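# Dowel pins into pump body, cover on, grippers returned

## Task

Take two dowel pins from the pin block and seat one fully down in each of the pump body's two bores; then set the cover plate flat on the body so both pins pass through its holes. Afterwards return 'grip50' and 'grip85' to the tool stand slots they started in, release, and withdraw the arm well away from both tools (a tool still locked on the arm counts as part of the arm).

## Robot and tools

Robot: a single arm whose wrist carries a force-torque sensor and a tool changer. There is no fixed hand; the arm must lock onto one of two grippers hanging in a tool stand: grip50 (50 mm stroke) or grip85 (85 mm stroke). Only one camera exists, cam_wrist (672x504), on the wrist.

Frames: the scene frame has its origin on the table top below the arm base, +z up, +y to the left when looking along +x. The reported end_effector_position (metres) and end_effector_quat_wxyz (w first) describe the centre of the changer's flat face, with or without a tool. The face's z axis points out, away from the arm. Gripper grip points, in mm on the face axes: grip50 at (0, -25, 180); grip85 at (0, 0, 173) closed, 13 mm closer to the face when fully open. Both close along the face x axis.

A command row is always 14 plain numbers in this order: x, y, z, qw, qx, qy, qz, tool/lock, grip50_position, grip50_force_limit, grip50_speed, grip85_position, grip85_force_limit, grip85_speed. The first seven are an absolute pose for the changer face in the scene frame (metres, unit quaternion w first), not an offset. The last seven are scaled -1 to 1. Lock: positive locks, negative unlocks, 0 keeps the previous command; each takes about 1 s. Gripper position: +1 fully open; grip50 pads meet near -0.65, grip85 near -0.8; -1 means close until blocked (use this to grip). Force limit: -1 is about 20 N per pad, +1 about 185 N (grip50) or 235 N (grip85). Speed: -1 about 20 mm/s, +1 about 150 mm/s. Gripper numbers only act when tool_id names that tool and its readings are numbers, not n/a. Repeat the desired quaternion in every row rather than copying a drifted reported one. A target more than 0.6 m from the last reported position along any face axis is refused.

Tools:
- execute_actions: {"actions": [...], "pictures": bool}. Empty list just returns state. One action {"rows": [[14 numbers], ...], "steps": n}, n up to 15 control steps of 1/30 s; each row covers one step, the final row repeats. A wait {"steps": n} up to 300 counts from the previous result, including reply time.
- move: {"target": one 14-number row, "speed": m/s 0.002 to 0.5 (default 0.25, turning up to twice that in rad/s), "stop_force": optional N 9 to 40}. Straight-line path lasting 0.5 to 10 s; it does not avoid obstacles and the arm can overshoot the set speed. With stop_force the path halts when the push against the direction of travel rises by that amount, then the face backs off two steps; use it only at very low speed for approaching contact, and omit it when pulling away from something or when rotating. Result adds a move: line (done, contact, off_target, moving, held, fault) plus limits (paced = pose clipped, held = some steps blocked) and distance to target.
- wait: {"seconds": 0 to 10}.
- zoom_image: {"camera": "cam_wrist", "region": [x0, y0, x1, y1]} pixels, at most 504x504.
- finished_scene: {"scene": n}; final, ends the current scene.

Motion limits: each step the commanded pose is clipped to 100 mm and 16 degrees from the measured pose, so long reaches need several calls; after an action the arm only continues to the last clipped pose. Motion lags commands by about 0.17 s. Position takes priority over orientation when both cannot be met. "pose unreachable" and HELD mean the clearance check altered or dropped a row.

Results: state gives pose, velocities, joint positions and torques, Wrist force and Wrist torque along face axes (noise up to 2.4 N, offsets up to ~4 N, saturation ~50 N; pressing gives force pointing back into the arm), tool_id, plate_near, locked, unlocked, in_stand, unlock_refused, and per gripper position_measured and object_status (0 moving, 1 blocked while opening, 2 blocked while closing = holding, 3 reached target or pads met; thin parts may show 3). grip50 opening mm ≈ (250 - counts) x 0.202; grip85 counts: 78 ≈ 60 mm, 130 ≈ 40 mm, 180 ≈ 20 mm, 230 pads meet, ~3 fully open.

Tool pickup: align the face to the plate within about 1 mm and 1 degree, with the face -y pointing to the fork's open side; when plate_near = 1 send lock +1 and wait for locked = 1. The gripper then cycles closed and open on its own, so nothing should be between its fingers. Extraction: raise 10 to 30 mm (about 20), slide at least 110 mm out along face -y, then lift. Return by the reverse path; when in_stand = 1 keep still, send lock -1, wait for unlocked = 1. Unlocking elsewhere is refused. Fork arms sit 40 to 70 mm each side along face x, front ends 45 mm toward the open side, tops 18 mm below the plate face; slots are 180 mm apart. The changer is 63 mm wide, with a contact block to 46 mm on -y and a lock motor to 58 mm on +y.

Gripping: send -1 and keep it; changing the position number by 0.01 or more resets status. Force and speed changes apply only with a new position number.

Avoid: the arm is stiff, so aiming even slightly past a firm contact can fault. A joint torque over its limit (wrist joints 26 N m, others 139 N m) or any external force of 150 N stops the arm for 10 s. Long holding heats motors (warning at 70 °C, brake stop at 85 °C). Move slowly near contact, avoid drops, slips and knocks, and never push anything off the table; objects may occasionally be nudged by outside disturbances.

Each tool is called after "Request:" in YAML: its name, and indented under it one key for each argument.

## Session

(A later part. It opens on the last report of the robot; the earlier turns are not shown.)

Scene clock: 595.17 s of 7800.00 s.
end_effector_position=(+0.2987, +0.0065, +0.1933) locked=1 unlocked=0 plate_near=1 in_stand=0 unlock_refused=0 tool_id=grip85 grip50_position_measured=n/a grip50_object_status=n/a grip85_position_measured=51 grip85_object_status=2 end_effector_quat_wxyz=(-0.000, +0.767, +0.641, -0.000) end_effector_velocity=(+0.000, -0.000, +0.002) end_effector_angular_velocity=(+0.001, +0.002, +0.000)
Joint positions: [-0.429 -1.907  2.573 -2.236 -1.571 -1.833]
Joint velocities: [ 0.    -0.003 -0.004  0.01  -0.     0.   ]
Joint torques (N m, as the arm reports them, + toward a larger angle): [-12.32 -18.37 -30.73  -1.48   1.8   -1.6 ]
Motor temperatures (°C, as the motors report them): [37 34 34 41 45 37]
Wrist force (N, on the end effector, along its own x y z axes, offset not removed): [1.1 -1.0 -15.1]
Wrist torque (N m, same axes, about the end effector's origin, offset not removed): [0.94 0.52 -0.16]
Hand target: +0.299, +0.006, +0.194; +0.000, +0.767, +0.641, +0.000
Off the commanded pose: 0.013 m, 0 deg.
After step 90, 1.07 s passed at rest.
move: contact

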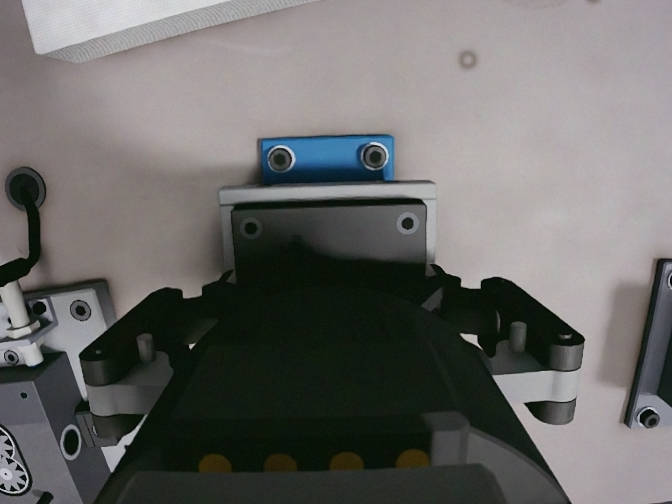

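Request:
execute_actions:
  actions:
    - {"rows":[[0.2988,0.0064,0.1942,0,0.7672,0.6414,0,0,0,0,0,1,-0.5,-0.5]],"steps":15}
  pictures: false

Request:
move:
  target: [0.2988,0.0064,0.215,0,0.7672,0.6414,0,0,0,0,0,1,-0.5,0]
  speed: 0.03

Request:
zoom_image:
  camera: "cam_wrist"
  region: [180,130,480,320]

Scene clock: 599.60 s of 7800.00 s.
end_effector_position=(+0.2988, +0.0064, +0.1942) locked=1 unlocked=0 plate_near=1 in_stand=0 unlock_refused=0 tool_id=grip85 grip50_position_measured=n/a grip50_object_status=n/a grip85_position_measured=4 grip85_object_status=0 end_effector_quat_wxyz=(+0.000, +0.767, +0.641, +0.000) end_effector_velocity=(-0.001, +0.000, -0.001) end_effector_angular_velocity=(+0.001, +0.002, +0.000)
Joint positions: [-0.429 -1.909  2.571 -2.232 -1.571 -1.833]
Joint velocities: [-0.    -0.     0.001  0.001 -0.    -0.001]
Joint torques (N m, as the arm reports them, + toward a larger angle): [ -6.47 -19.17 -35.4   -2.08  -2.26   1.3 ]
Motor temperatures (°C, as the motors report them): [37 34 34 41 45 37]
Wrist force (N, on the end effector, along its own x y z axes, offset not removed): [0.1 -2.1 -1.7]
Wrist torque (N m, same axes, about the end effector's origin, offset not removed): [-0.10 0.17 -0.09]
Hand target: +0.299, +0.006, +0.194; +0.000, +0.767, +0.641, +0.000
Off the commanded pose: 0.000 m, 0 deg.
Steps of this call (steps 1 to 90: nothing new was sent; then 0.93 s passed at rest; steps 91 to 105: all 15 steps of this action). Readings (end_effector_position | what the end effector reports):
91: (+0.2987, +0.0065, +0.1936) | locked=1 unlocked=0 plate_near=1 in_stand=0 unlock_refused=0 tool_id=grip85 grip50_position_measured=n/a grip50_object_status=n/a grip85_position_measured=51 grip85_object_status=0
92: (+0.2987, +0.0064, +0.1936) | locked=1 unlocked=0 plate_near=1 in_stand=0 unlock_refused=0 tool_id=grip85 grip50_position_measured=n/a grip50_object_status=n/a grip85_position_measured=51 grip85_object_status=0
94: (+0.2988, +0.0064, +0.1939) | locked=1 unlocked=0 plate_near=1 in_stand=0 unlock_refused=0 tool_id=grip85 grip50_position_measured=n/a grip50_object_status=n/a grip85_position_measured=44 grip85_object_status=0
98: (+0.2988, +0.0064, +0.1941) | locked=1 unlocked=0 plate_near=1 in_stand=0 unlock_refused=0 tool_id=grip85 grip50_position_measured=n/a grip50_object_status=n/a grip85_position_measured=26 grip85_object_status=0
105: the state above

Scene clock: 600.90 s of 7800.00 s.
end_effector_position=(+0.2989, +0.0064, +0.2146) locked=1 unlocked=0 plate_near=1 in_stand=0 unlock_refused=0 tool_id=grip85 grip50_position_measured=n/a grip50_object_status=n/a grip85_position_measured=3 grip85_object_status=3 end_effector_quat_wxyz=(+0.000, +0.767, +0.641, -0.000) end_effector_velocity=(-0.000, +0.000, +0.003) end_effector_angular_velocity=(-0.001, -0.000, -0.000)
Joint positions: [-0.428 -1.959  2.534 -2.144 -1.571 -1.833]
Joint velocities: [-0.    -0.008 -0.004  0.012 -0.001  0.   ]
Joint torques (N m, as the arm reports them, + toward a larger angle): [ -1.73 -18.63 -36.06  -2.15  -1.25  -1.03]
Motor temperatures (°C, as the motors report them): [37 34 34 41 45 37]
Wrist force (N, on the end effector, along its own x y z axes, offset not removed): [0.4 0.2 3.2]
Wrist torque (N m, same axes, about the end effector's origin, offset not removed): [-0.27 0.01 -0.11]
Hand target: +0.299, +0.006, +0.215; +0.000, +0.767, +0.641, +0.000
Off the commanded pose: 0.000 m, 0 deg.
move: done

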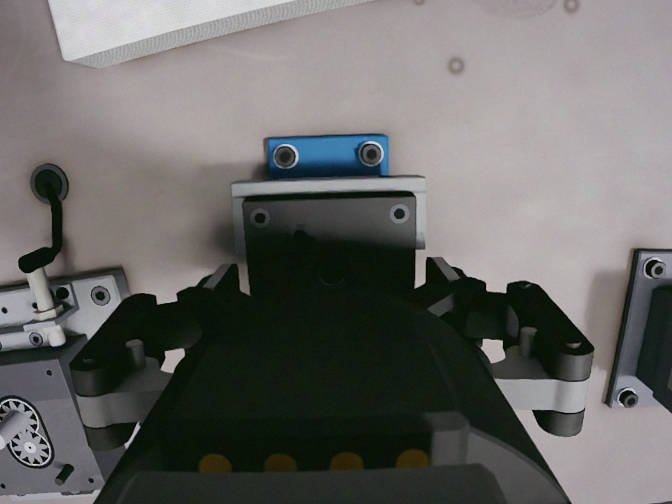

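Region (180, 130, 480, 320) of cam_wrist's 672x504 image, scaled by 1.680, with more detail than that image has; it fills the top 319 rows of this view, and the rest is white.

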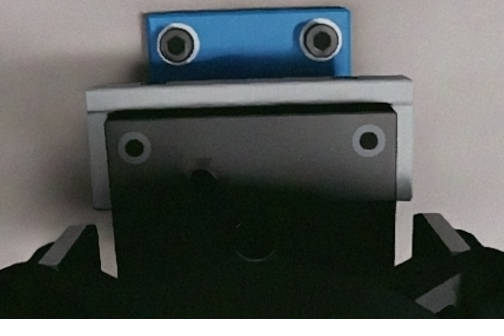

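Request:
move:
  target: [0.2988,0.0064,0.258,0,0.7672,0.6414,0,0,0,0,0,1,-0.5,0]
  speed: 0.06

Request:
execute_actions:
  actions:
    - {"rows":[[0.2988,0.0064,0.258,0,0.7672,0.6414,0,0,0,0,0,0.4,-0.5,0.5]],"steps":15}
  pictures: false

Request:
move:
  target: [0.2988,0.0064,0.22,0,0.7672,0.6414,0,0,0,0,0,0.4,-0.5,0]
  speed: 0.004
  stop_force: 10

Scene clock: 606.43 s of 7800.00 s.
end_effector_position=(+0.2989, +0.0064, +0.2577) locked=1 unlocked=0 plate_near=1 in_stand=0 unlock_refused=0 tool_id=grip85 grip50_position_measured=n/a grip50_object_status=n/a grip85_position_measured=3 grip85_object_status=3 end_effector_quat_wxyz=(+0.000, +0.767, +0.641, -0.000) end_effector_velocity=(-0.000, -0.000, +0.002) end_effector_angular_velocity=(+0.002, +0.002, -0.000)
Joint positions: [-0.428 -2.037  2.448 -1.98  -1.571 -1.833]
Joint velocities: [-0.002 -0.002 -0.005  0.01   0.001 -0.001]
Joint torques (N m, as the arm reports them, + toward a larger angle): [-11.44 -17.95 -37.8   -2.03  -1.41  -1.74]
Motor temperatures (°C, as the motors report them): [37 34 34 41 45 37]
Wrist force (N, on the end effector, along its own x y z axes, offset not removed): [1.8 1.1 3.8]
Wrist torque (N m, same axes, about the end effector's origin, offset not removed): [0.00 -0.07 -0.10]
Hand target: +0.299, +0.006, +0.258; +0.000, +0.767, +0.641, +0.000
Off the commanded pose: 0.000 m, 0 deg.
After step 90, 1.33 s passed at rest.
move: done

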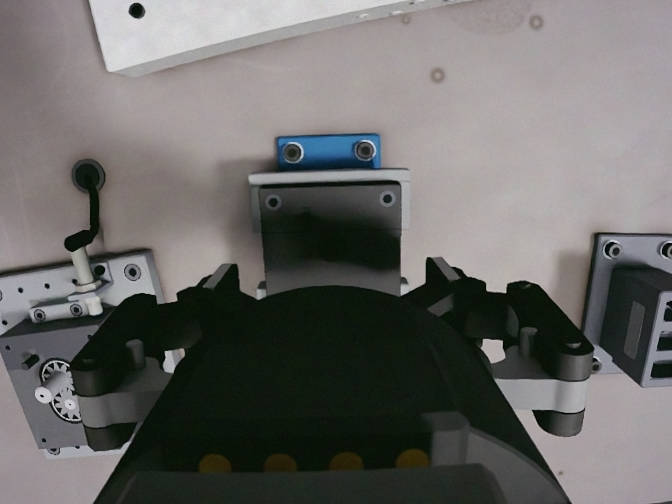

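Scene clock: 606.93 s of 7800.00 s.
end_effector_position=(+0.2988, +0.0064, +0.2580) locked=1 unlocked=0 plate_near=1 in_stand=0 unlock_refused=0 tool_id=grip85 grip50_position_measured=n/a grip50_object_status=n/a grip85_position_measured=78 grip85_object_status=0 end_effector_quat_wxyz=(+0.000, +0.767, +0.641, -0.000) end_effector_velocity=(+0.000, -0.000, +0.000) end_effector_angular_velocity=(-0.000, +0.001, -0.001)
Joint positions: [-0.428 -2.038  2.447 -1.978 -1.571 -1.833]
Joint velocities: [-0.     0.    -0.001  0.001 -0.001  0.   ]
Joint torques (N m, as the arm reports them, + toward a larger angle): [-11.02 -17.84 -36.71  -2.34  -0.01  -1.59]
Motor temperatures (°C, as the motors report them): [37 34 34 41 45 37]
Wrist force (N, on the end effector, along its own x y z axes, offset not removed): [0.8 0.7 2.2]
Wrist torque (N m, same axes, about the end effector's origin, offset not removed): [0.02 0.16 -0.15]
Hand target: +0.299, +0.006, +0.258; +0.000, +0.767, +0.641, +0.000
Off the commanded pose: 0.000 m, 0 deg.
Steps of this call (steps 1 to 15: all 15 steps of this action). Readings (end_effector_position | what the end effector reports):
1: (+0.2989, +0.0063, +0.2577) | locked=1 unlocked=0 plate_near=1 in_stand=0 unlock_refused=0 tool_id=grip85 grip50_position_measured=n/a grip50_object_status=n/a grip85_position_measured=3 grip85_object_status=0
2: (+0.2989, +0.0063, +0.2578) | locked=1 unlocked=0 plate_near=1 in_stand=0 unlock_refused=0 tool_id=grip85 grip50_position_measured=n/a grip50_object_status=n/a grip85_position_measured=6 grip85_object_status=0
4: (+0.2989, +0.0064, +0.2579) | locked=1 unlocked=0 plate_near=1 in_stand=0 unlock_refused=0 tool_id=grip85 grip50_position_measured=n/a grip50_object_status=n/a grip85_position_measured=21 grip85_object_status=0
8: (+0.2988, +0.0064, +0.2580) | locked=1 unlocked=0 plate_near=1 in_stand=0 unlock_refused=0 tool_id=grip85 grip50_position_measured=n/a grip50_object_status=n/a grip85_position_measured=60 grip85_object_status=0
15: the state above

Scene clock: 611.93 s of 7800.00 s.
end_effector_position=(+0.2988, +0.0064, +0.2405) locked=1 unlocked=0 plate_near=1 in_stand=0 unlock_refused=0 tool_id=grip85 grip50_position_measured=n/a grip50_object_status=n/a grip85_position_measured=78 grip85_object_status=3 end_effector_quat_wxyz=(-0.000, +0.767, +0.641, +0.000) end_effector_velocity=(-0.000, +0.000, +0.000) end_effector_angular_velocity=(+0.002, +0.004, -0.000)
Joint positions: [-0.428 -2.011  2.483 -2.042 -1.571 -1.833]
Joint velocities: [ 0.001 -0.    -0.002  0.007 -0.     0.001]
Joint torques (N m, as the arm reports them, + toward a larger angle): [-12.87 -11.32 -25.86  -0.11   0.75  -0.94]
Motor temperatures (°C, as the motors report them): [37 34 34 41 45 37]
Wrist force (N, on the end effector, along its own x y z axes, offset not removed): [1.8 -5.6 -34.7]
Wrist torque (N m, same axes, about the end effector's origin, offset not removed): [0.69 1.21 -0.17]
Hand target: +0.299, +0.006, +0.241; +0.000, +0.767, +0.641, -0.000
Off the commanded pose: 0.020 m, 0 deg.
move: contact

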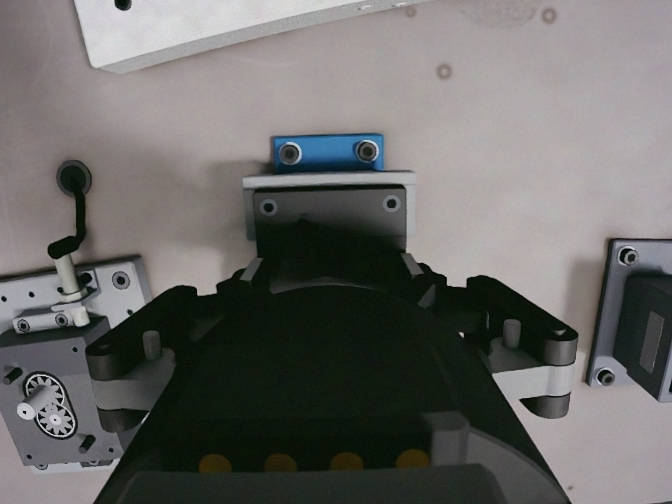

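Request:
execute_actions:
  actions:
    - {"rows":[[0.2988,0.0064,0.246,0,0.7672,0.6414,0,0,0,0,0,0.4,0,0.5],[0.2988,0.0064,0.246,0,0.7672,0.6414,0,0,0,0,0,0.4,0,0.5],[0.2988,0.0064,0.246,0,0.7672,0.6414,0,0,0,0,0,0.4,0,0.5],[0.2988,0.0064,0.246,0,0.7672,0.6414,0,0,0,0,0,0.4,0,0.5],[0.2988,0.0064,0.246,0,0.7672,0.6414,0,0,0,0,0,0.4,0,0.5],[0.2988,0.0064,0.246,0,0.7672,0.6414,0,0,0,0,0,1,0,0.5]],"steps":15}
  pictures: false

Request:
move:
  target: [0.2988,0.0064,0.230,0,0.7672,0.6414,0,0,0,0,0,1,0,0.5]
  speed: 0.015
  stop_force: 15

Request:
execute_actions:
  actions:
    - {"rows":[[0.2988,0.0064,0.230,0,0.7672,0.6414,0,0,0,0,0,-1,0,-0.7]],"steps":15}
  pictures: false

Request:
execute_actions:
  actions:
    - {"rows":[[0.2988,0.0064,0.230,0,0.7672,0.6414,0,0,0,0,0,-1,0,-0.7]],"steps":15}

Scene clock: 619.97 s of 7800.00 s.
end_effector_position=(+0.2988, +0.0064, +0.2458) locked=1 unlocked=0 plate_near=1 in_stand=0 unlock_refused=0 tool_id=grip85 grip50_position_measured=n/a grip50_object_status=n/a grip85_position_measured=8 grip85_object_status=0 end_effector_quat_wxyz=(+0.000, +0.767, +0.641, -0.000) end_effector_velocity=(+0.000, -0.000, +0.002) end_effector_angular_velocity=(-0.001, -0.001, -0.000)
Joint positions: [-0.428 -2.019  2.472 -2.022 -1.571 -1.833]
Joint velocities: [-0.    -0.003 -0.003  0.005 -0.    -0.   ]
Joint torques (N m, as the arm reports them, + toward a larger angle): [  7.23 -18.18 -38.72  -2.3   -0.73   0.72]
Motor temperatures (°C, as the motors report them): [37 34 34 41 45 37]
Wrist force (N, on the end effector, along its own x y z axes, offset not removed): [1.7 -3.4 3.1]
Wrist torque (N m, same axes, about the end effector's origin, offset not removed): [-0.28 -0.03 -0.11]
Hand target: +0.299, +0.006, +0.246; +0.000, +0.767, +0.641, +0.000
Off the commanded pose: 0.000 m, 0 deg.
Steps of this call (steps 1 to 90: nothing new was sent; then 4.53 s passed at rest; steps 91 to 105: all 15 steps of this action). Readings (end_effector_position | what the end effector reports):
91: (+0.2987, +0.0064, +0.2408) | locked=1 unlocked=0 plate_near=1 in_stand=0 unlock_refused=0 tool_id=grip85 grip50_position_measured=n/a grip50_object_status=n/a grip85_position_measured=78 grip85_object_status=3
92: (+0.2988, +0.0064, +0.2411) | locked=1 unlocked=0 plate_near=1 in_stand=0 unlock_refused=0 tool_id=grip85 grip50_position_measured=n/a grip50_object_status=n/a grip85_position_measured=78 grip85_object_status=3
94: (+0.2989, +0.0064, +0.2430) | locked=1 unlocked=0 plate_near=1 in_stand=0 unlock_refused=0 tool_id=grip85 grip50_position_measured=n/a grip50_object_status=n/a grip85_position_measured=78 grip85_object_status=3
98: (+0.2988, +0.0064, +0.2450) | locked=1 unlocked=0 plate_near=1 in_stand=0 unlock_refused=0 tool_id=grip85 grip50_position_measured=n/a grip50_object_status=n/a grip85_position_measured=69 grip85_object_status=0
105: the state above

Scene clock: 621.67 s of 7800.00 s.
end_effector_position=(+0.2987, +0.0064, +0.2303) locked=1 unlocked=0 plate_near=1 in_stand=0 unlock_refused=0 tool_id=grip85 grip50_position_measured=n/a grip50_object_status=n/a grip85_position_measured=3 grip85_object_status=3 end_effector_quat_wxyz=(-0.000, +0.767, +0.641, -0.000) end_effector_velocity=(-0.000, +0.000, -0.003) end_effector_angular_velocity=(-0.000, +0.001, +0.001)
Joint positions: [-0.428 -1.992  2.504 -2.081 -1.571 -1.833]
Joint velocities: [ 0.001  0.004  0.005 -0.009 -0.    -0.001]
Joint torques (N m, as the arm reports them, + toward a larger angle): [ -7.12   0.8  -17.65  -5.85   2.46  -1.22]
Motor temperatures (°C, as the motors report them): [37 34 34 41 45 37]
Wrist force (N, on the end effector, along its own x y z axes, offset not removed): [-0.6 0.7 -0.4]
Wrist torque (N m, same axes, about the end effector's origin, offset not removed): [0.02 0.09 -0.06]
Hand target: +0.299, +0.006, +0.230; -0.000, +0.767, +0.641, -0.000
Off the commanded pose: 0.000 m, 0 deg.
move: done

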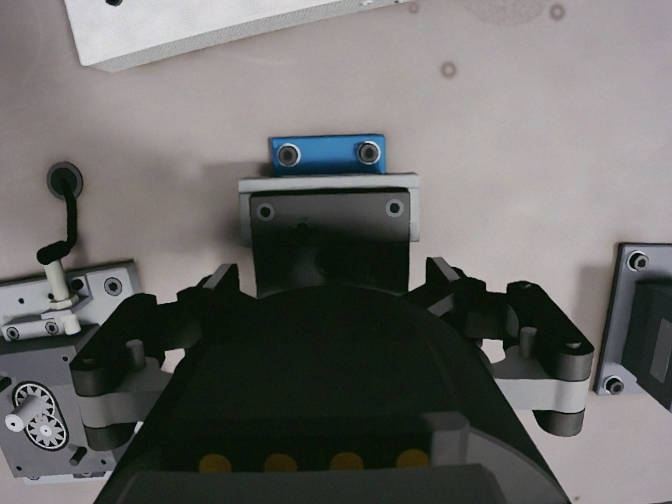

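Scene clock: 622.17 s of 7800.00 s.
end_effector_position=(+0.2988, +0.0064, +0.2300) locked=1 unlocked=0 plate_near=1 in_stand=0 unlock_refused=0 tool_id=grip85 grip50_position_measured=n/a grip50_object_status=n/a grip85_position_measured=47 grip85_object_status=0 end_effector_quat_wxyz=(-0.000, +0.767, +0.641, +0.000) end_effector_velocity=(+0.001, -0.000, +0.001) end_effector_angular_velocity=(+0.000, -0.001, +0.001)
Joint positions: [-0.428 -1.991  2.504 -2.082 -1.571 -1.833]
Joint velocities: [-0.     0.001 -0.003  0.     0.001 -0.001]
Joint torques (N m, as the arm reports them, + toward a larger angle): [ -6.63   2.05 -17.18  -5.69   1.99   0.61]
Motor temperatures (°C, as the motors report them): [37 34 34 41 45 37]
Wrist force (N, on the end effector, along its own x y z axes, offset not removed): [4.8 -2.1 3.4]
Wrist torque (N m, same axes, about the end effector's origin, offset not removed): [-0.19 -0.23 -0.12]
Hand target: +0.299, +0.006, +0.230; -0.000, +0.767, +0.641, +0.000
Off the commanded pose: 0.000 m, 0 deg.
Steps of this call (steps 1 to 15: all 15 steps of this action). Readings (end_effector_position | what the end effector reports):
1: (+0.2987, +0.0064, +0.2302) | locked=1 unlocked=0 plate_near=1 in_stand=0 unlock_refused=0 tool_id=grip85 grip50_position_measured=n/a grip50_object_status=n/a grip85_position_measured=3 grip85_object_status=0
2: (+0.2987, +0.0064, +0.2302) | locked=1 unlocked=0 plate_near=1 in_stand=0 unlock_refused=0 tool_id=grip85 grip50_position_measured=n/a grip50_object_status=n/a grip85_position_measured=4 grip85_object_status=0
4: (+0.2988, +0.0064, +0.2301) | locked=1 unlocked=0 plate_near=1 in_stand=0 unlock_refused=0 tool_id=grip85 grip50_position_measured=n/a grip50_object_status=n/a grip85_position_measured=9 grip85_object_status=0
8: (+0.2988, +0.0064, +0.2300) | locked=1 unlocked=0 plate_near=1 in_stand=0 unlock_refused=0 tool_id=grip85 grip50_position_measured=n/a grip50_object_status=n/a grip85_position_measured=22 grip85_object_status=0
15: the state above

Scene clock: 622.67 s of 7800.00 s.
end_effector_position=(+0.2988, +0.0064, +0.2300) locked=1 unlocked=0 plate_near=1 in_stand=0 unlock_refused=0 tool_id=grip85 grip50_position_measured=n/a grip50_object_status=n/a grip85_position_measured=55 grip85_object_status=2 end_effector_quat_wxyz=(+0.000, +0.767, +0.641, +0.000) end_effector_velocity=(-0.000, -0.000, +0.000) end_effector_angular_velocity=(-0.001, -0.001, -0.000)
Joint positions: [-0.428 -1.991  2.504 -2.082 -1.571 -1.833]
Joint velocities: [-0.    -0.002  0.     0.    -0.001  0.   ]
Joint torques (N m, as the arm reports them, + toward a larger angle): [-7.36  5.36 -5.55 -6.52  1.76  2.03]
Motor temperatures (°C, as the motors report them): [37 34 34 41 45 37]
Wrist force (N, on the end effector, along its own x y z axes, offset not removed): [7.1 -37.7 -50.0]
Wrist torque (N m, same axes, about the end effector's origin, offset not removed): [6.68 1.50 -0.14]
Hand target: +0.299, +0.006, +0.230; -0.000, +0.767, +0.641, -0.000
Off the commanded pose: 0.000 m, 0 deg.
Steps of this call (steps 1 to 15: all 15 steps of this action). Readings (end_effector_position | what the end effector reports):
1: (+0.2988, +0.0064, +0.2300) | locked=1 unlocked=0 plate_near=1 in_stand=0 unlock_refused=0 tool_id=grip85 grip50_position_measured=n/a grip50_object_status=n/a grip85_position_measured=50 grip85_object_status=0
2: (+0.2988, +0.0064, +0.2300) | locked=1 unlocked=0 plate_near=1 in_stand=0 unlock_refused=0 tool_id=grip85 grip50_position_measured=n/a grip50_object_status=n/a grip85_position_measured=52 grip85_object_status=0
4: (+0.2988, +0.0064, +0.2300) | locked=1 unlocked=0 plate_near=1 in_stand=0 unlock_refused=0 tool_id=grip85 grip50_position_measured=n/a grip50_object_status=n/a grip85_position_measured=54 grip85_object_status=0
8: (+0.2988, +0.0064, +0.2300) | locked=1 unlocked=0 plate_near=1 in_stand=0 unlock_refused=0 tool_id=grip85 grip50_position_measured=n/a grip50_object_status=n/a grip85_position_measured=55 grip85_object_status=0
15: the state above

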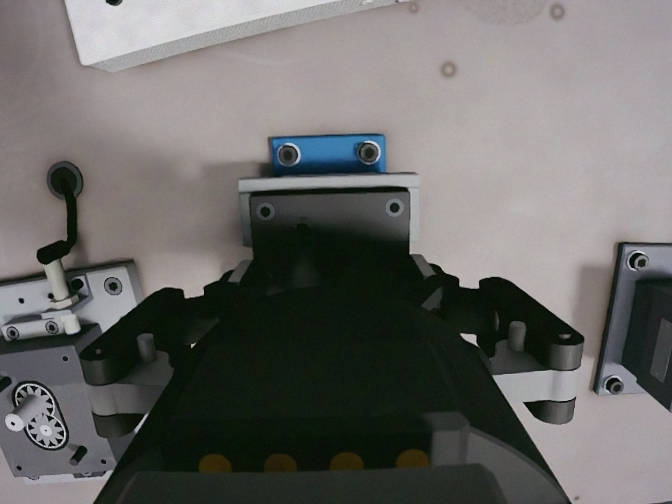

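Request:
move:
  target: [0.2988,0.0064,0.275,0,0.7672,0.6414,0,0,0,0,0,-1,0,-0.7]
  speed: 0.03

Request:
zoom_image:
  camera: "cam_wrist"
  region: [200,150,460,300]

Scene clock: 627.67 s of 7800.00 s.
end_effector_position=(+0.2989, +0.0064, +0.2746) locked=1 unlocked=0 plate_near=1 in_stand=0 unlock_refused=0 tool_id=grip85 grip50_position_measured=n/a grip50_object_status=n/a grip85_position_measured=56 grip85_object_status=2 end_effector_quat_wxyz=(+0.000, +0.767, +0.641, -0.000) end_effector_velocity=(+0.000, +0.000, +0.003) end_effector_angular_velocity=(+0.000, -0.001, +0.001)
Joint positions: [-0.428 -2.06   2.411 -1.921 -1.571 -1.833]
Joint velocities: [ 0.    -0.004 -0.007  0.01   0.001 -0.001]
Joint torques (N m, as the arm reports them, + toward a larger angle): [ -1.13 -17.94 -40.62  -2.18  -1.6   -0.65]
Motor temperatures (°C, as the motors report them): [37 34 34 41 45 37]
Wrist force (N, on the end effector, along its own x y z axes, offset not removed): [-0.8 -2.7 5.6]
Wrist torque (N m, same axes, about the end effector's origin, offset not removed): [-0.20 0.28 -0.26]
Hand target: +0.299, +0.006, +0.275; +0.000, +0.767, +0.641, +0.000
Off the commanded pose: 0.000 m, 0 deg.
After step 90, 0.13 s passed at rest.
move: done

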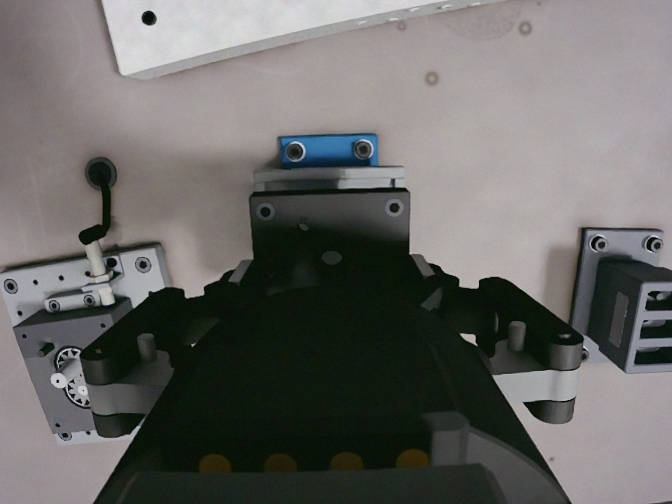

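Region (200, 150, 460, 300) of cam_wrist's 672x504 image, scaled by 1.938, with more detail than that image has; it fills the top 291 rows of this view, and the rest is white.

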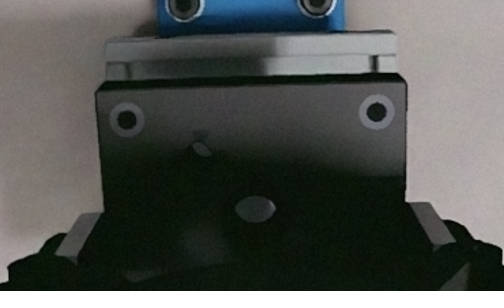

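Request:
move:
  target: [0.2988,0.0064,0.325,0,0.7672,0.6414,0,0,0,0,0,-1,0,-0.7]
  speed: 0.08

Request:
move:
  target: [0.3469,-0.1697,0.325,0,0.7274,0.6862,0,0,0,0,0,-1,0,-0.7]
  speed: 0.1

Request:
zoom_image:
  camera: "cam_wrist"
  region: [200,100,460,300]

Scene clock: 635.93 s of 7800.00 s.
end_effector_position=(+0.2990, +0.0064, +0.3247) locked=1 unlocked=0 plate_near=1 in_stand=0 unlock_refused=0 tool_id=grip85 grip50_position_measured=n/a grip50_object_status=n/a grip85_position_measured=56 grip85_object_status=2 end_effector_quat_wxyz=(+0.000, +0.767, +0.641, +0.000) end_effector_velocity=(-0.000, -0.000, +0.002) end_effector_angular_velocity=(+0.000, +0.000, -0.001)
Joint positions: [-0.428 -2.105  2.299 -1.764 -1.571 -1.833]
Joint velocities: [-0.    -0.002 -0.005  0.007  0.     0.   ]
Joint torques (N m, as the arm reports them, + toward a larger angle): [-12.3  -17.59 -40.14  -2.38  -1.52  -1.58]
Motor temperatures (°C, as the motors report them): [37 34 34 41 45 37]
Wrist force (N, on the end effector, along its own x y z axes, offset not removed): [-1.0 -0.1 0.2]
Wrist torque (N m, same axes, about the end effector's origin, offset not removed): [-0.13 0.31 -0.23]
Hand target: +0.299, +0.006, +0.325; +0.000, +0.767, +0.641, +0.000
Off the commanded pose: 0.000 m, 0 deg.
After step 90, 4.13 s passed at rest.
move: done

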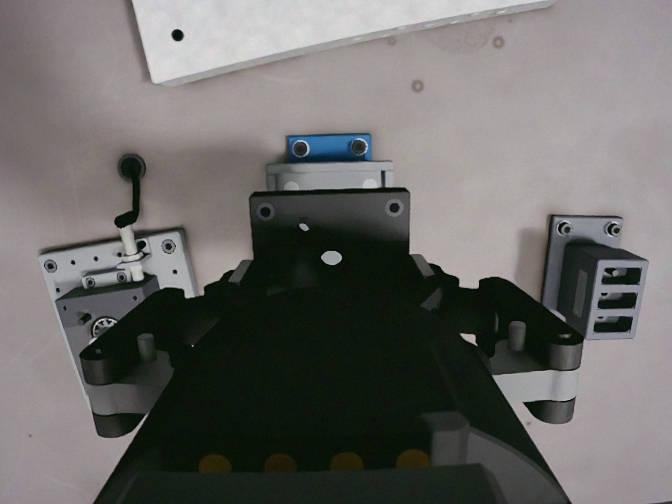

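Scene clock: 638.30 s of 7800.00 s.
end_effector_position=(+0.3469, -0.1694, +0.3249) locked=1 unlocked=0 plate_near=1 in_stand=0 unlock_refused=0 tool_id=grip85 grip50_position_measured=n/a grip50_object_status=n/a grip85_position_measured=56 grip85_object_status=2 end_effector_quat_wxyz=(+0.000, +0.727, +0.686, +0.001) end_effector_velocity=(+0.001, -0.003, +0.000) end_effector_angular_velocity=(-0.000, +0.001, +0.002)
Joint positions: [-0.794 -1.833  2.145 -1.881 -1.57  -2.319]
Joint velocities: [-0.002  0.007 -0.005 -0.001 -0.001 -0.004]
Joint torques (N m, as the arm reports them, + toward a larger angle): [-11.59  -7.24 -38.46  -5.94   2.58  -1.93]
Motor temperatures (°C, as the motors report them): [37 34 34 41 45 37]
Wrist force (N, on the end effector, along its own x y z axes, offset not removed): [1.5 -0.8 2.8]
Wrist torque (N m, same axes, about the end effector's origin, offset not removed): [-0.10 -0.03 0.00]
Hand target: +0.347, -0.170, +0.325; +0.000, +0.727, +0.686, +0.001
Off the commanded pose: 0.000 m, 0 deg.
move: done

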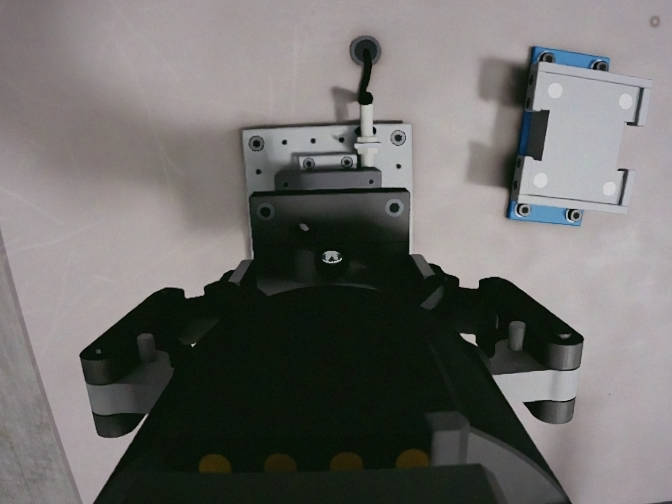

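Region (200, 100, 460, 300) of cam_wrist's 672x504 image, scaled by 1.938, with more detail than that image has; it fills the top 388 rows of this view, and the rest is white.

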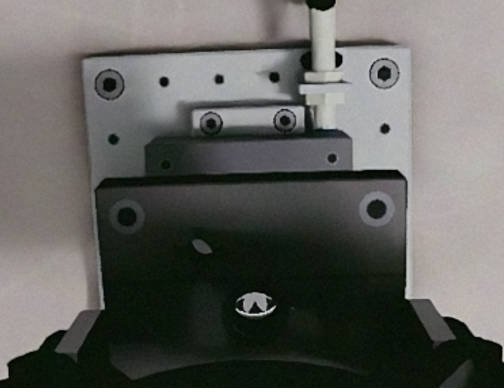

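Request:
move:
  target: [0.3469,-0.1697,0.28,0,0.7274,0.6862,0,0,0,0,0,-1,0,-0.7]
  speed: 0.01
  stop_force: 10

Request:
zoom_image:
  camera: "cam_wrist"
  region: [200,100,460,300]

Scene clock: 659.17 s of 7800.00 s.
end_effector_position=(+0.3468, -0.1696, +0.2804) locked=1 unlocked=0 plate_near=1 in_stand=0 unlock_refused=0 tool_id=grip85 grip50_position_measured=n/a grip50_object_status=n/a grip85_position_measured=56 grip85_object_status=2 end_effector_quat_wxyz=(-0.000, +0.727, +0.686, +0.000) end_effector_velocity=(-0.000, -0.000, -0.003) end_effector_angular_velocity=(-0.001, -0.000, -0.000)
Joint positions: [-0.795 -1.785  2.232 -2.017 -1.571 -2.319]
Joint velocities: [-0.001  0.003  0.005 -0.009 -0.    -0.   ]
Joint torques (N m, as the arm reports them, + toward a larger angle): [ 12.19 -10.5  -19.23  -5.96  -2.06   2.01]
Motor temperatures (°C, as the motors report them): [37 34 34 41 45 37]
Wrist force (N, on the end effector, along its own x y z axes, offset not removed): [0.3 0.2 5.5]
Wrist torque (N m, same axes, about the end effector's origin, offset not removed): [-0.14 0.04 -0.11]
Hand target: +0.347, -0.170, +0.280; -0.000, +0.727, +0.686, +0.000
Off the commanded pose: 0.000 m, 0 deg.
After step 90, 13.17 s passed at rest.
move: done

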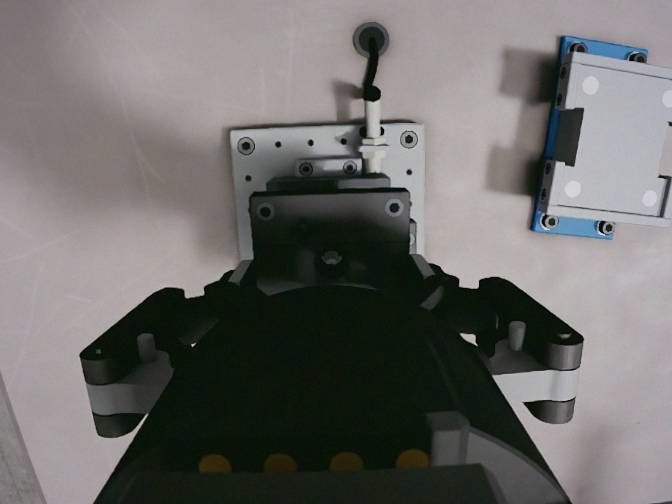

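Region (200, 100, 460, 300) of cam_wrist's 672x504 image, scaled by 1.938, with more detail than that image has; it fills the top 388 rows of this view, and the rest is white.

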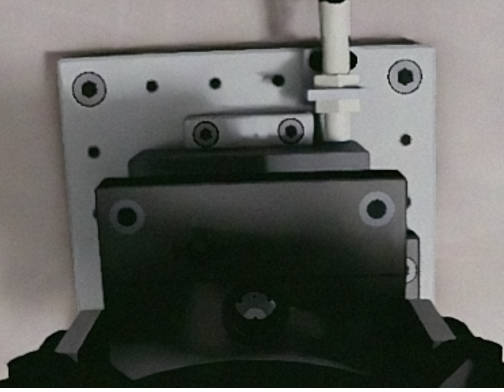

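Request:
move:
  target: [0.3469,-0.1705,0.262,0,0.7274,0.6862,0,0,0,0,0,-1,0,-0.7]
  speed: 0.005
  stop_force: 10

Request:
zoom_image:
  camera: "cam_wrist"
  region: [200,100,460,300]

Scene clock: 665.90 s of 7800.00 s.
end_effector_position=(+0.3469, -0.1704, +0.2622) locked=1 unlocked=0 plate_near=1 in_stand=0 unlock_refused=0 tool_id=grip85 grip50_position_measured=n/a grip50_object_status=n/a grip85_position_measured=56 grip85_object_status=2 end_effector_quat_wxyz=(-0.000, +0.727, +0.686, +0.000) end_effector_velocity=(-0.000, -0.000, -0.002) end_effector_angular_velocity=(+0.001, +0.001, -0.001)
Joint positions: [-0.796 -1.759  2.265 -2.075 -1.571 -2.321]
Joint velocities: [-0.     0.002  0.003 -0.004 -0.     0.001]
Joint torques (N m, as the arm reports them, + toward a larger angle): [-11.91  -9.82 -19.02  -5.83  -1.73  -1.88]
Motor temperatures (°C, as the motors report them): [37 34 34 41 45 37]
Wrist force (N, on the end effector, along its own x y z axes, offset not removed): [-2.0 1.2 3.3]
Wrist torque (N m, same axes, about the end effector's origin, offset not removed): [-0.02 0.31 -0.17]
Hand target: +0.347, -0.170, +0.262; -0.000, +0.727, +0.686, +0.000
Off the commanded pose: 0.000 m, 0 deg.
move: done

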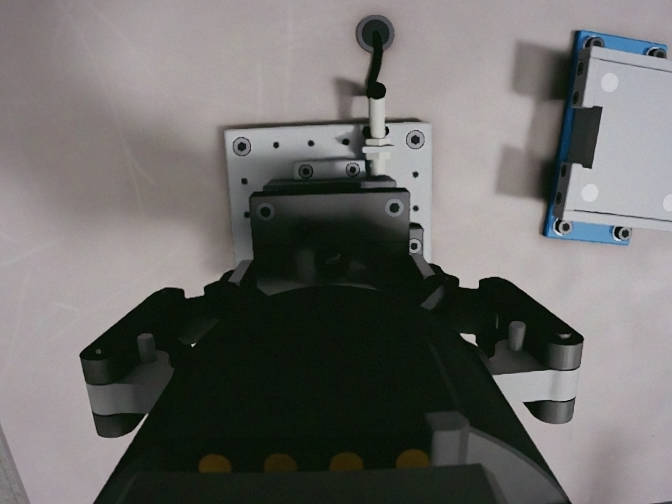

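Region (200, 100, 460, 300) of cam_wrist's 672x504 image, scaled by 1.938, with more detail than that image has; it fills the top 388 rows of this view, and the rest is white.

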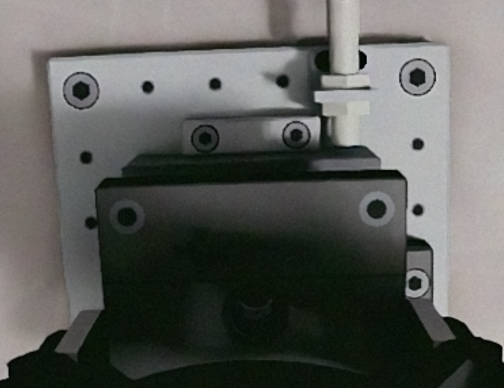

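Request:
move:
  target: [0.3469,-0.1705,0.225,0,0.7274,0.6862,0,0,0,0,0,-1,0,-0.7]
  speed: 0.003
  stop_force: 9

Request:
zoom_image:
  camera: "cam_wrist"
  region: [200,100,460,300]

Scene clock: 672.57 s of 7800.00 s.
end_effector_position=(+0.3469, -0.1705, +0.2514) locked=1 unlocked=0 plate_near=1 in_stand=0 unlock_refused=0 tool_id=grip85 grip50_position_measured=n/a grip50_object_status=n/a grip85_position_measured=56 grip85_object_status=2 end_effector_quat_wxyz=(+0.000, +0.727, +0.686, +0.000) end_effector_velocity=(+0.000, -0.000, +0.001) end_effector_angular_velocity=(-0.001, -0.000, +0.001)
Joint positions: [-0.796 -1.743  2.284 -2.111 -1.571 -2.321]
Joint velocities: [-0.    -0.001 -0.003  0.004 -0.    -0.001]
Joint torques (N m, as the arm reports them, + toward a larger angle): [-11.92 -19.24 -27.52  -0.41  -1.    -1.64]
Motor temperatures (°C, as the motors report them): [37 34 34 41 45 37]
Wrist force (N, on the end effector, along its own x y z axes, offset not removed): [4.7 -1.4 -21.6]
Wrist torque (N m, same axes, about the end effector's origin, offset not removed): [-0.49 0.84 -0.18]
Hand target: +0.347, -0.170, +0.252; +0.000, +0.727, +0.686, +0.000
Off the commanded pose: 0.026 m, 0 deg.
move: contact

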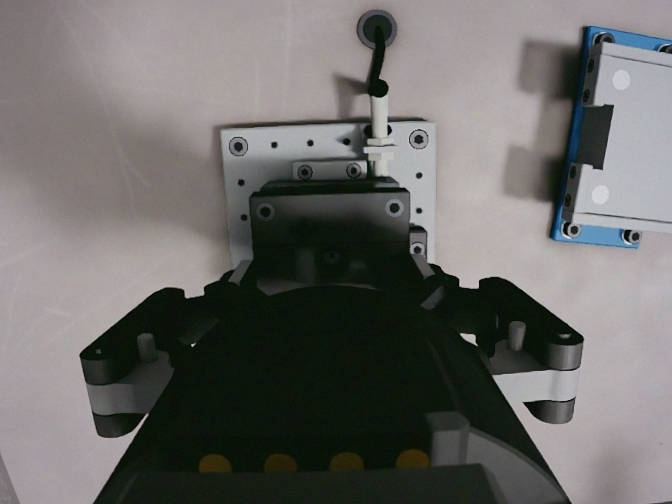

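Region (200, 100, 460, 300) of cam_wrist's 672x504 image, scaled by 1.938, with more detail than that image has; it fills the top 388 rows of this view, and the rest is white.

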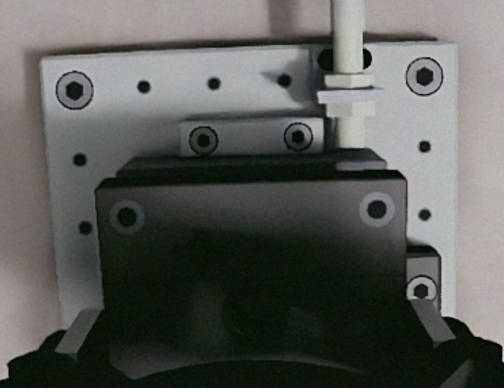

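Request:
zoom_image:
  camera: "cam_wrist"
  region: [285,205,385,285]

Region (285, 205, 385, 285) of cam_wrist's 672x504 image, scaled by 5.040, with more detail than that image has; it fills the top 403 rows of this view, and the rest is white.

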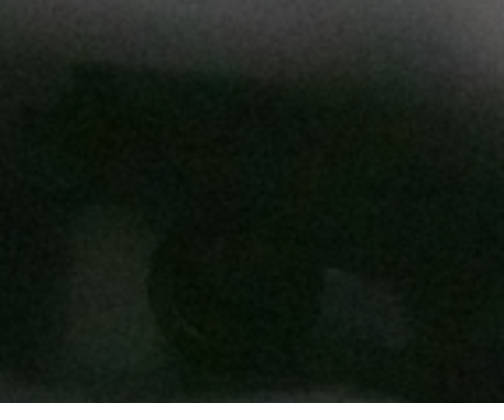

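Request:
execute_actions:
  actions: []
  pictures: false

Request:
execute_actions:
  actions: []
  pictures: false

Scene clock: 684.27 s of 7800.00 s.
end_effector_position=(+0.3469, -0.1705, +0.2517) locked=1 unlocked=0 plate_near=1 in_stand=0 unlock_refused=0 tool_id=grip85 grip50_position_measured=n/a grip50_object_status=n/a grip85_position_measured=56 grip85_object_status=2 end_effector_quat_wxyz=(+0.000, +0.727, +0.686, +0.000) end_effector_velocity=(-0.000, -0.000, -0.001) end_effector_angular_velocity=(+0.002, +0.001, +0.001)
Joint positions: [-0.796 -1.743  2.283 -2.11  -1.571 -2.321]
Joint velocities: [-0.001  0.002 -0.     0.001  0.001 -0.001]
Joint torques (N m, as the arm reports them, + toward a larger angle): [-11.07 -29.31 -33.9   -1.74  -0.93  -1.46]
Motor temperatures (°C, as the motors report them): [37 34 34 41 45 37]
Wrist force (N, on the end effector, along its own x y z axes, offset not removed): [-1.3 4.4 -1.1]
Wrist torque (N m, same axes, about the end effector's origin, offset not removed): [-1.14 0.15 -0.07]
Hand target: +0.347, -0.170, +0.252; +0.000, +0.727, +0.686, +0.000
Off the commanded pose: 0.027 m, 0 deg.
Steps of this call (steps 1 to 90: nothing new was sent; then 8.70 s passed at rest). Readings (end_effector_position | what the end effector reports):
1: (+0.3469, -0.1705, +0.2514) | locked=1 unlocked=0 plate_near=1 in_stand=0 unlock_refused=0 tool_id=grip85 grip50_position_measured=n/a grip50_object_status=n/a grip85_position_measured=56 grip85_object_status=2
2: (+0.3469, -0.1705, +0.2515) | locked=1 unlocked=0 plate_near=1 in_stand=0 unlock_refused=0 tool_id=grip85 grip50_position_measured=n/a grip50_object_status=n/a grip85_position_measured=56 grip85_object_status=2
4: (+0.3469, -0.1705, +0.2515) | locked=1 unlocked=0 plate_near=1 in_stand=0 unlock_refused=0 tool_id=grip85 grip50_position_measured=n/a grip50_object_status=n/a grip85_position_measured=56 grip85_object_status=2
8: (+0.3469, -0.1705, +0.2516) | locked=1 unlocked=0 plate_near=1 in_stand=0 unlock_refused=0 tool_id=grip85 grip50_position_measured=n/a grip50_object_status=n/a grip85_position_measured=56 grip85_object_status=2
90: the state above

Scene clock: 684.27 s of 7800.00 s.
end_effector_position=(+0.3469, -0.1705, +0.2517) locked=1 unlocked=0 plate_near=1 in_stand=0 unlock_refused=0 tool_id=grip85 grip50_position_measured=n/a grip50_object_status=n/a grip85_position_measured=56 grip85_object_status=2 end_effector_quat_wxyz=(+0.000, +0.727, +0.686, +0.000) end_effector_velocity=(-0.000, -0.000, -0.001) end_effector_angular_velocity=(+0.002, +0.001, +0.001)
Joint positions: [-0.796 -1.743  2.283 -2.11  -1.571 -2.321]
Joint velocities: [-0.001  0.002 -0.     0.001  0.001 -0.001]
Joint torques (N m, as the arm reports them, + toward a larger angle): [-11.07 -29.31 -33.9   -1.74  -0.93  -1.46]
Motor temperatures (°C, as the motors report them): [37 34 34 41 45 37]
Wrist force (N, on the end effector, along its own x y z axes, offset not removed): [-1.3 4.4 -1.1]
Wrist torque (N m, same axes, about the end effector's origin, offset not removed): [-1.14 0.15 -0.07]
Hand target: +0.347, -0.170, +0.252; +0.000, +0.727, +0.686, +0.000
Off the commanded pose: 0.027 m, 0 deg.

Request:
move:
  target: [0.3475,-0.1705,0.2522,0,0.7274,0.6862,0,0,0,0,0,-1,0,-0.7]
  speed: 0.003

Request:
move:
  target: [0.3475,-0.1705,0.225,0,0.7274,0.6862,0,0,0,0,0,-1,0,-0.7]
  speed: 0.002
  stop_force: 9

Scene clock: 687.87 s of 7800.00 s.
end_effector_position=(+0.3475, -0.1705, +0.2522) locked=1 unlocked=0 plate_near=1 in_stand=0 unlock_refused=0 tool_id=grip85 grip50_position_measured=n/a grip50_object_status=n/a grip85_position_measured=56 grip85_object_status=2 end_effector_quat_wxyz=(+0.000, +0.727, +0.686, +0.000) end_effector_velocity=(+0.000, +0.001, -0.001) end_effector_angular_velocity=(+0.002, +0.002, +0.002)
Joint positions: [-0.795 -1.742  2.281 -2.108 -1.571 -2.32 ]
Joint velocities: [ 0.002  0.002  0.     0.    -0.    -0.001]
Joint torques (N m, as the arm reports them, + toward a larger angle): [ 11.83 -10.58 -36.96  -2.61  -1.29   1.99]
Motor temperatures (°C, as the motors report them): [37 34 34 41 45 37]
Wrist force (N, on the end effector, along its own x y z axes, offset not removed): [0.2 -0.5 5.5]
Wrist torque (N m, same axes, about the end effector's origin, offset not removed): [-0.02 -0.05 -0.16]
Hand target: +0.348, -0.171, +0.252; -0.000, +0.727, +0.686, -0.000
Off the commanded pose: 0.000 m, 0 deg.
move: done

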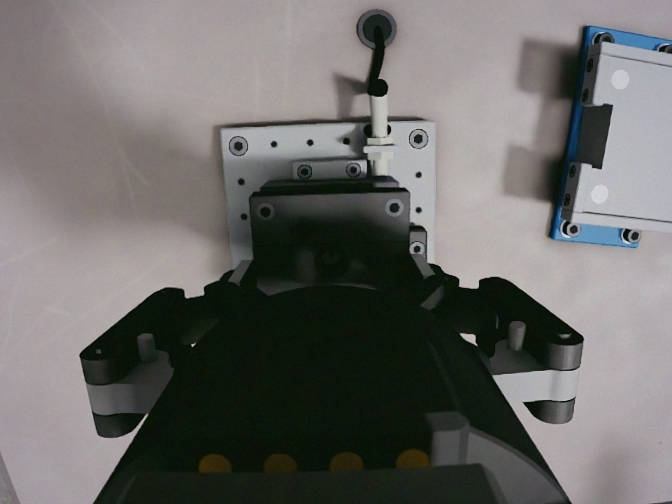

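Scene clock: 692.20 s of 7800.00 s.
end_effector_position=(+0.3474, -0.1705, +0.2442) locked=1 unlocked=0 plate_near=1 in_stand=0 unlock_refused=0 tool_id=grip85 grip50_position_measured=n/a grip50_object_status=n/a grip85_position_measured=56 grip85_object_status=2 end_effector_quat_wxyz=(-0.000, +0.727, +0.686, +0.000) end_effector_velocity=(-0.001, +0.000, -0.001) end_effector_angular_velocity=(+0.003, +0.003, -0.000)
Joint positions: [-0.795 -1.729  2.295 -2.135 -1.571 -2.32 ]
Joint velocities: [-0.001  0.     0.     0.004 -0.    -0.   ]
Joint torques (N m, as the arm reports them, + toward a larger angle): [ -9.89 -20.42 -38.23  -3.48  -1.22  -0.89]
Motor temperatures (°C, as the motors report them): [37 34 34 41 45 37]
Wrist force (N, on the end effector, along its own x y z axes, offset not removed): [5.6 -7.2 -6.6]
Wrist torque (N m, same axes, about the end effector's origin, offset not removed): [1.01 0.81 -0.36]
Hand target: +0.347, -0.170, +0.244; +0.000, +0.727, +0.686, +0.000
Off the commanded pose: 0.019 m, 0 deg.
move: contact

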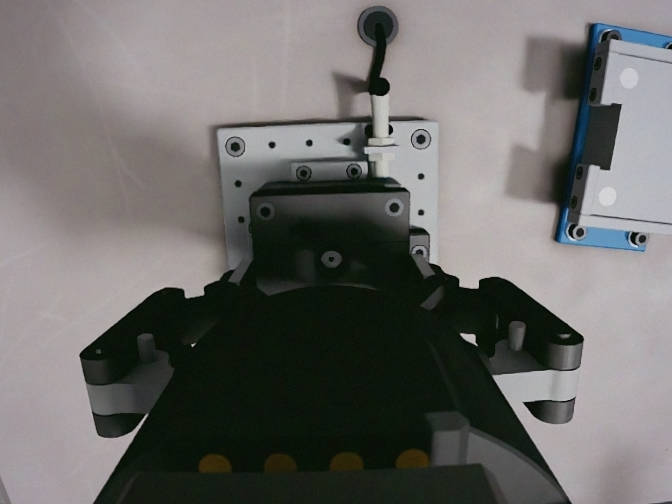

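Request:
move:
  target: [0.3472,-0.1703,0.2448,0,0.7274,0.6862,0,0,0,0,0,-1,0,-0.7]
  speed: 0.003

Request:
move:
  target: [0.3472,-0.1703,0.22,0,0.7274,0.6862,0,0,0,0,0,-1,0,-0.7]
  speed: 0.002
  stop_force: 12

Scene clock: 696.10 s of 7800.00 s.
end_effector_position=(+0.3472, -0.1703, +0.2448) locked=1 unlocked=0 plate_near=1 in_stand=0 unlock_refused=0 tool_id=grip85 grip50_position_measured=n/a grip50_object_status=n/a grip85_position_measured=56 grip85_object_status=2 end_effector_quat_wxyz=(+0.000, +0.727, +0.686, +0.000) end_effector_velocity=(-0.000, +0.000, -0.000) end_effector_angular_velocity=(+0.002, +0.001, -0.000)
Joint positions: [-0.795 -1.731  2.294 -2.133 -1.571 -2.32 ]
Joint velocities: [-0.    -0.001  0.     0.002  0.    -0.   ]
Joint torques (N m, as the arm reports them, + toward a larger angle): [-12.37 -31.29 -34.81  -1.95  -1.22  -1.69]
Motor temperatures (°C, as the motors report them): [37 34 34 41 45 37]
Wrist force (N, on the end effector, along its own x y z axes, offset not removed): [-3.0 3.8 3.8]
Wrist torque (N m, same axes, about the end effector's origin, offset not removed): [-0.05 0.05 -0.32]
Hand target: +0.347, -0.170, +0.245; +0.000, +0.727, +0.686, +0.000
Off the commanded pose: 0.000 m, 0 deg.
After step 90, 0.20 s passed at rest.
move: done

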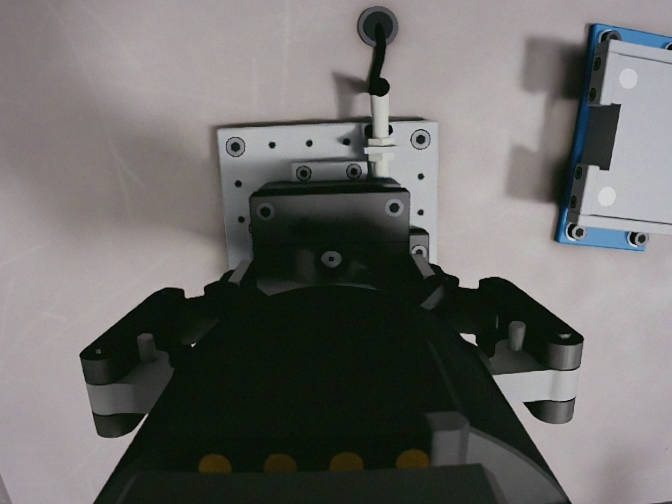

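Scene clock: 697.50 s of 7800.00 s.
end_effector_position=(+0.3472, -0.1703, +0.2427) locked=1 unlocked=0 plate_near=1 in_stand=0 unlock_refused=0 tool_id=grip85 grip50_position_measured=n/a grip50_object_status=n/a grip85_position_measured=56 grip85_object_status=2 end_effector_quat_wxyz=(+0.000, +0.727, +0.686, +0.000) end_effector_velocity=(-0.000, +0.001, -0.001) end_effector_angular_velocity=(+0.003, +0.003, +0.001)
Joint positions: [-0.795 -1.727  2.298 -2.14  -1.571 -2.32 ]
Joint velocities: [ 0.001 -0.     0.001  0.004  0.     0.   ]
Joint torques (N m, as the arm reports them, + toward a larger angle): [-11.46 -14.51 -28.52  -2.74  -1.21  -1.65]
Motor temperatures (°C, as the motors report them): [37 34 34 41 45 37]
Wrist force (N, on the end effector, along its own x y z axes, offset not removed): [7.2 -11.8 -23.4]
Wrist torque (N m, same axes, about the end effector's origin, offset not removed): [0.80 1.31 -0.33]
Hand target: +0.347, -0.170, +0.243; +0.000, +0.727, +0.686, +0.000
Off the commanded pose: 0.023 m, 0 deg.
move: contact

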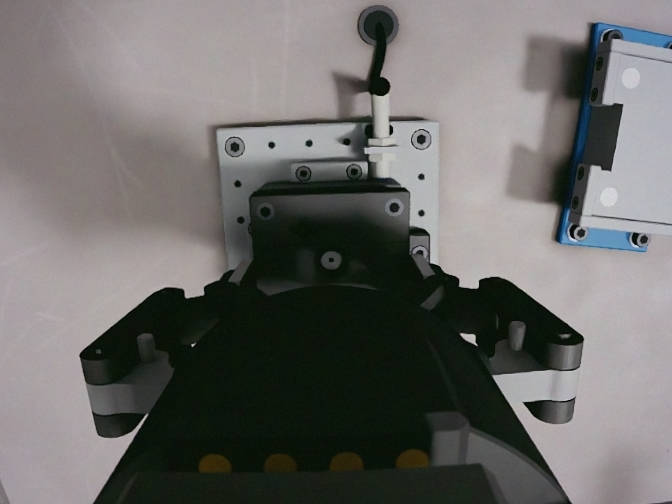

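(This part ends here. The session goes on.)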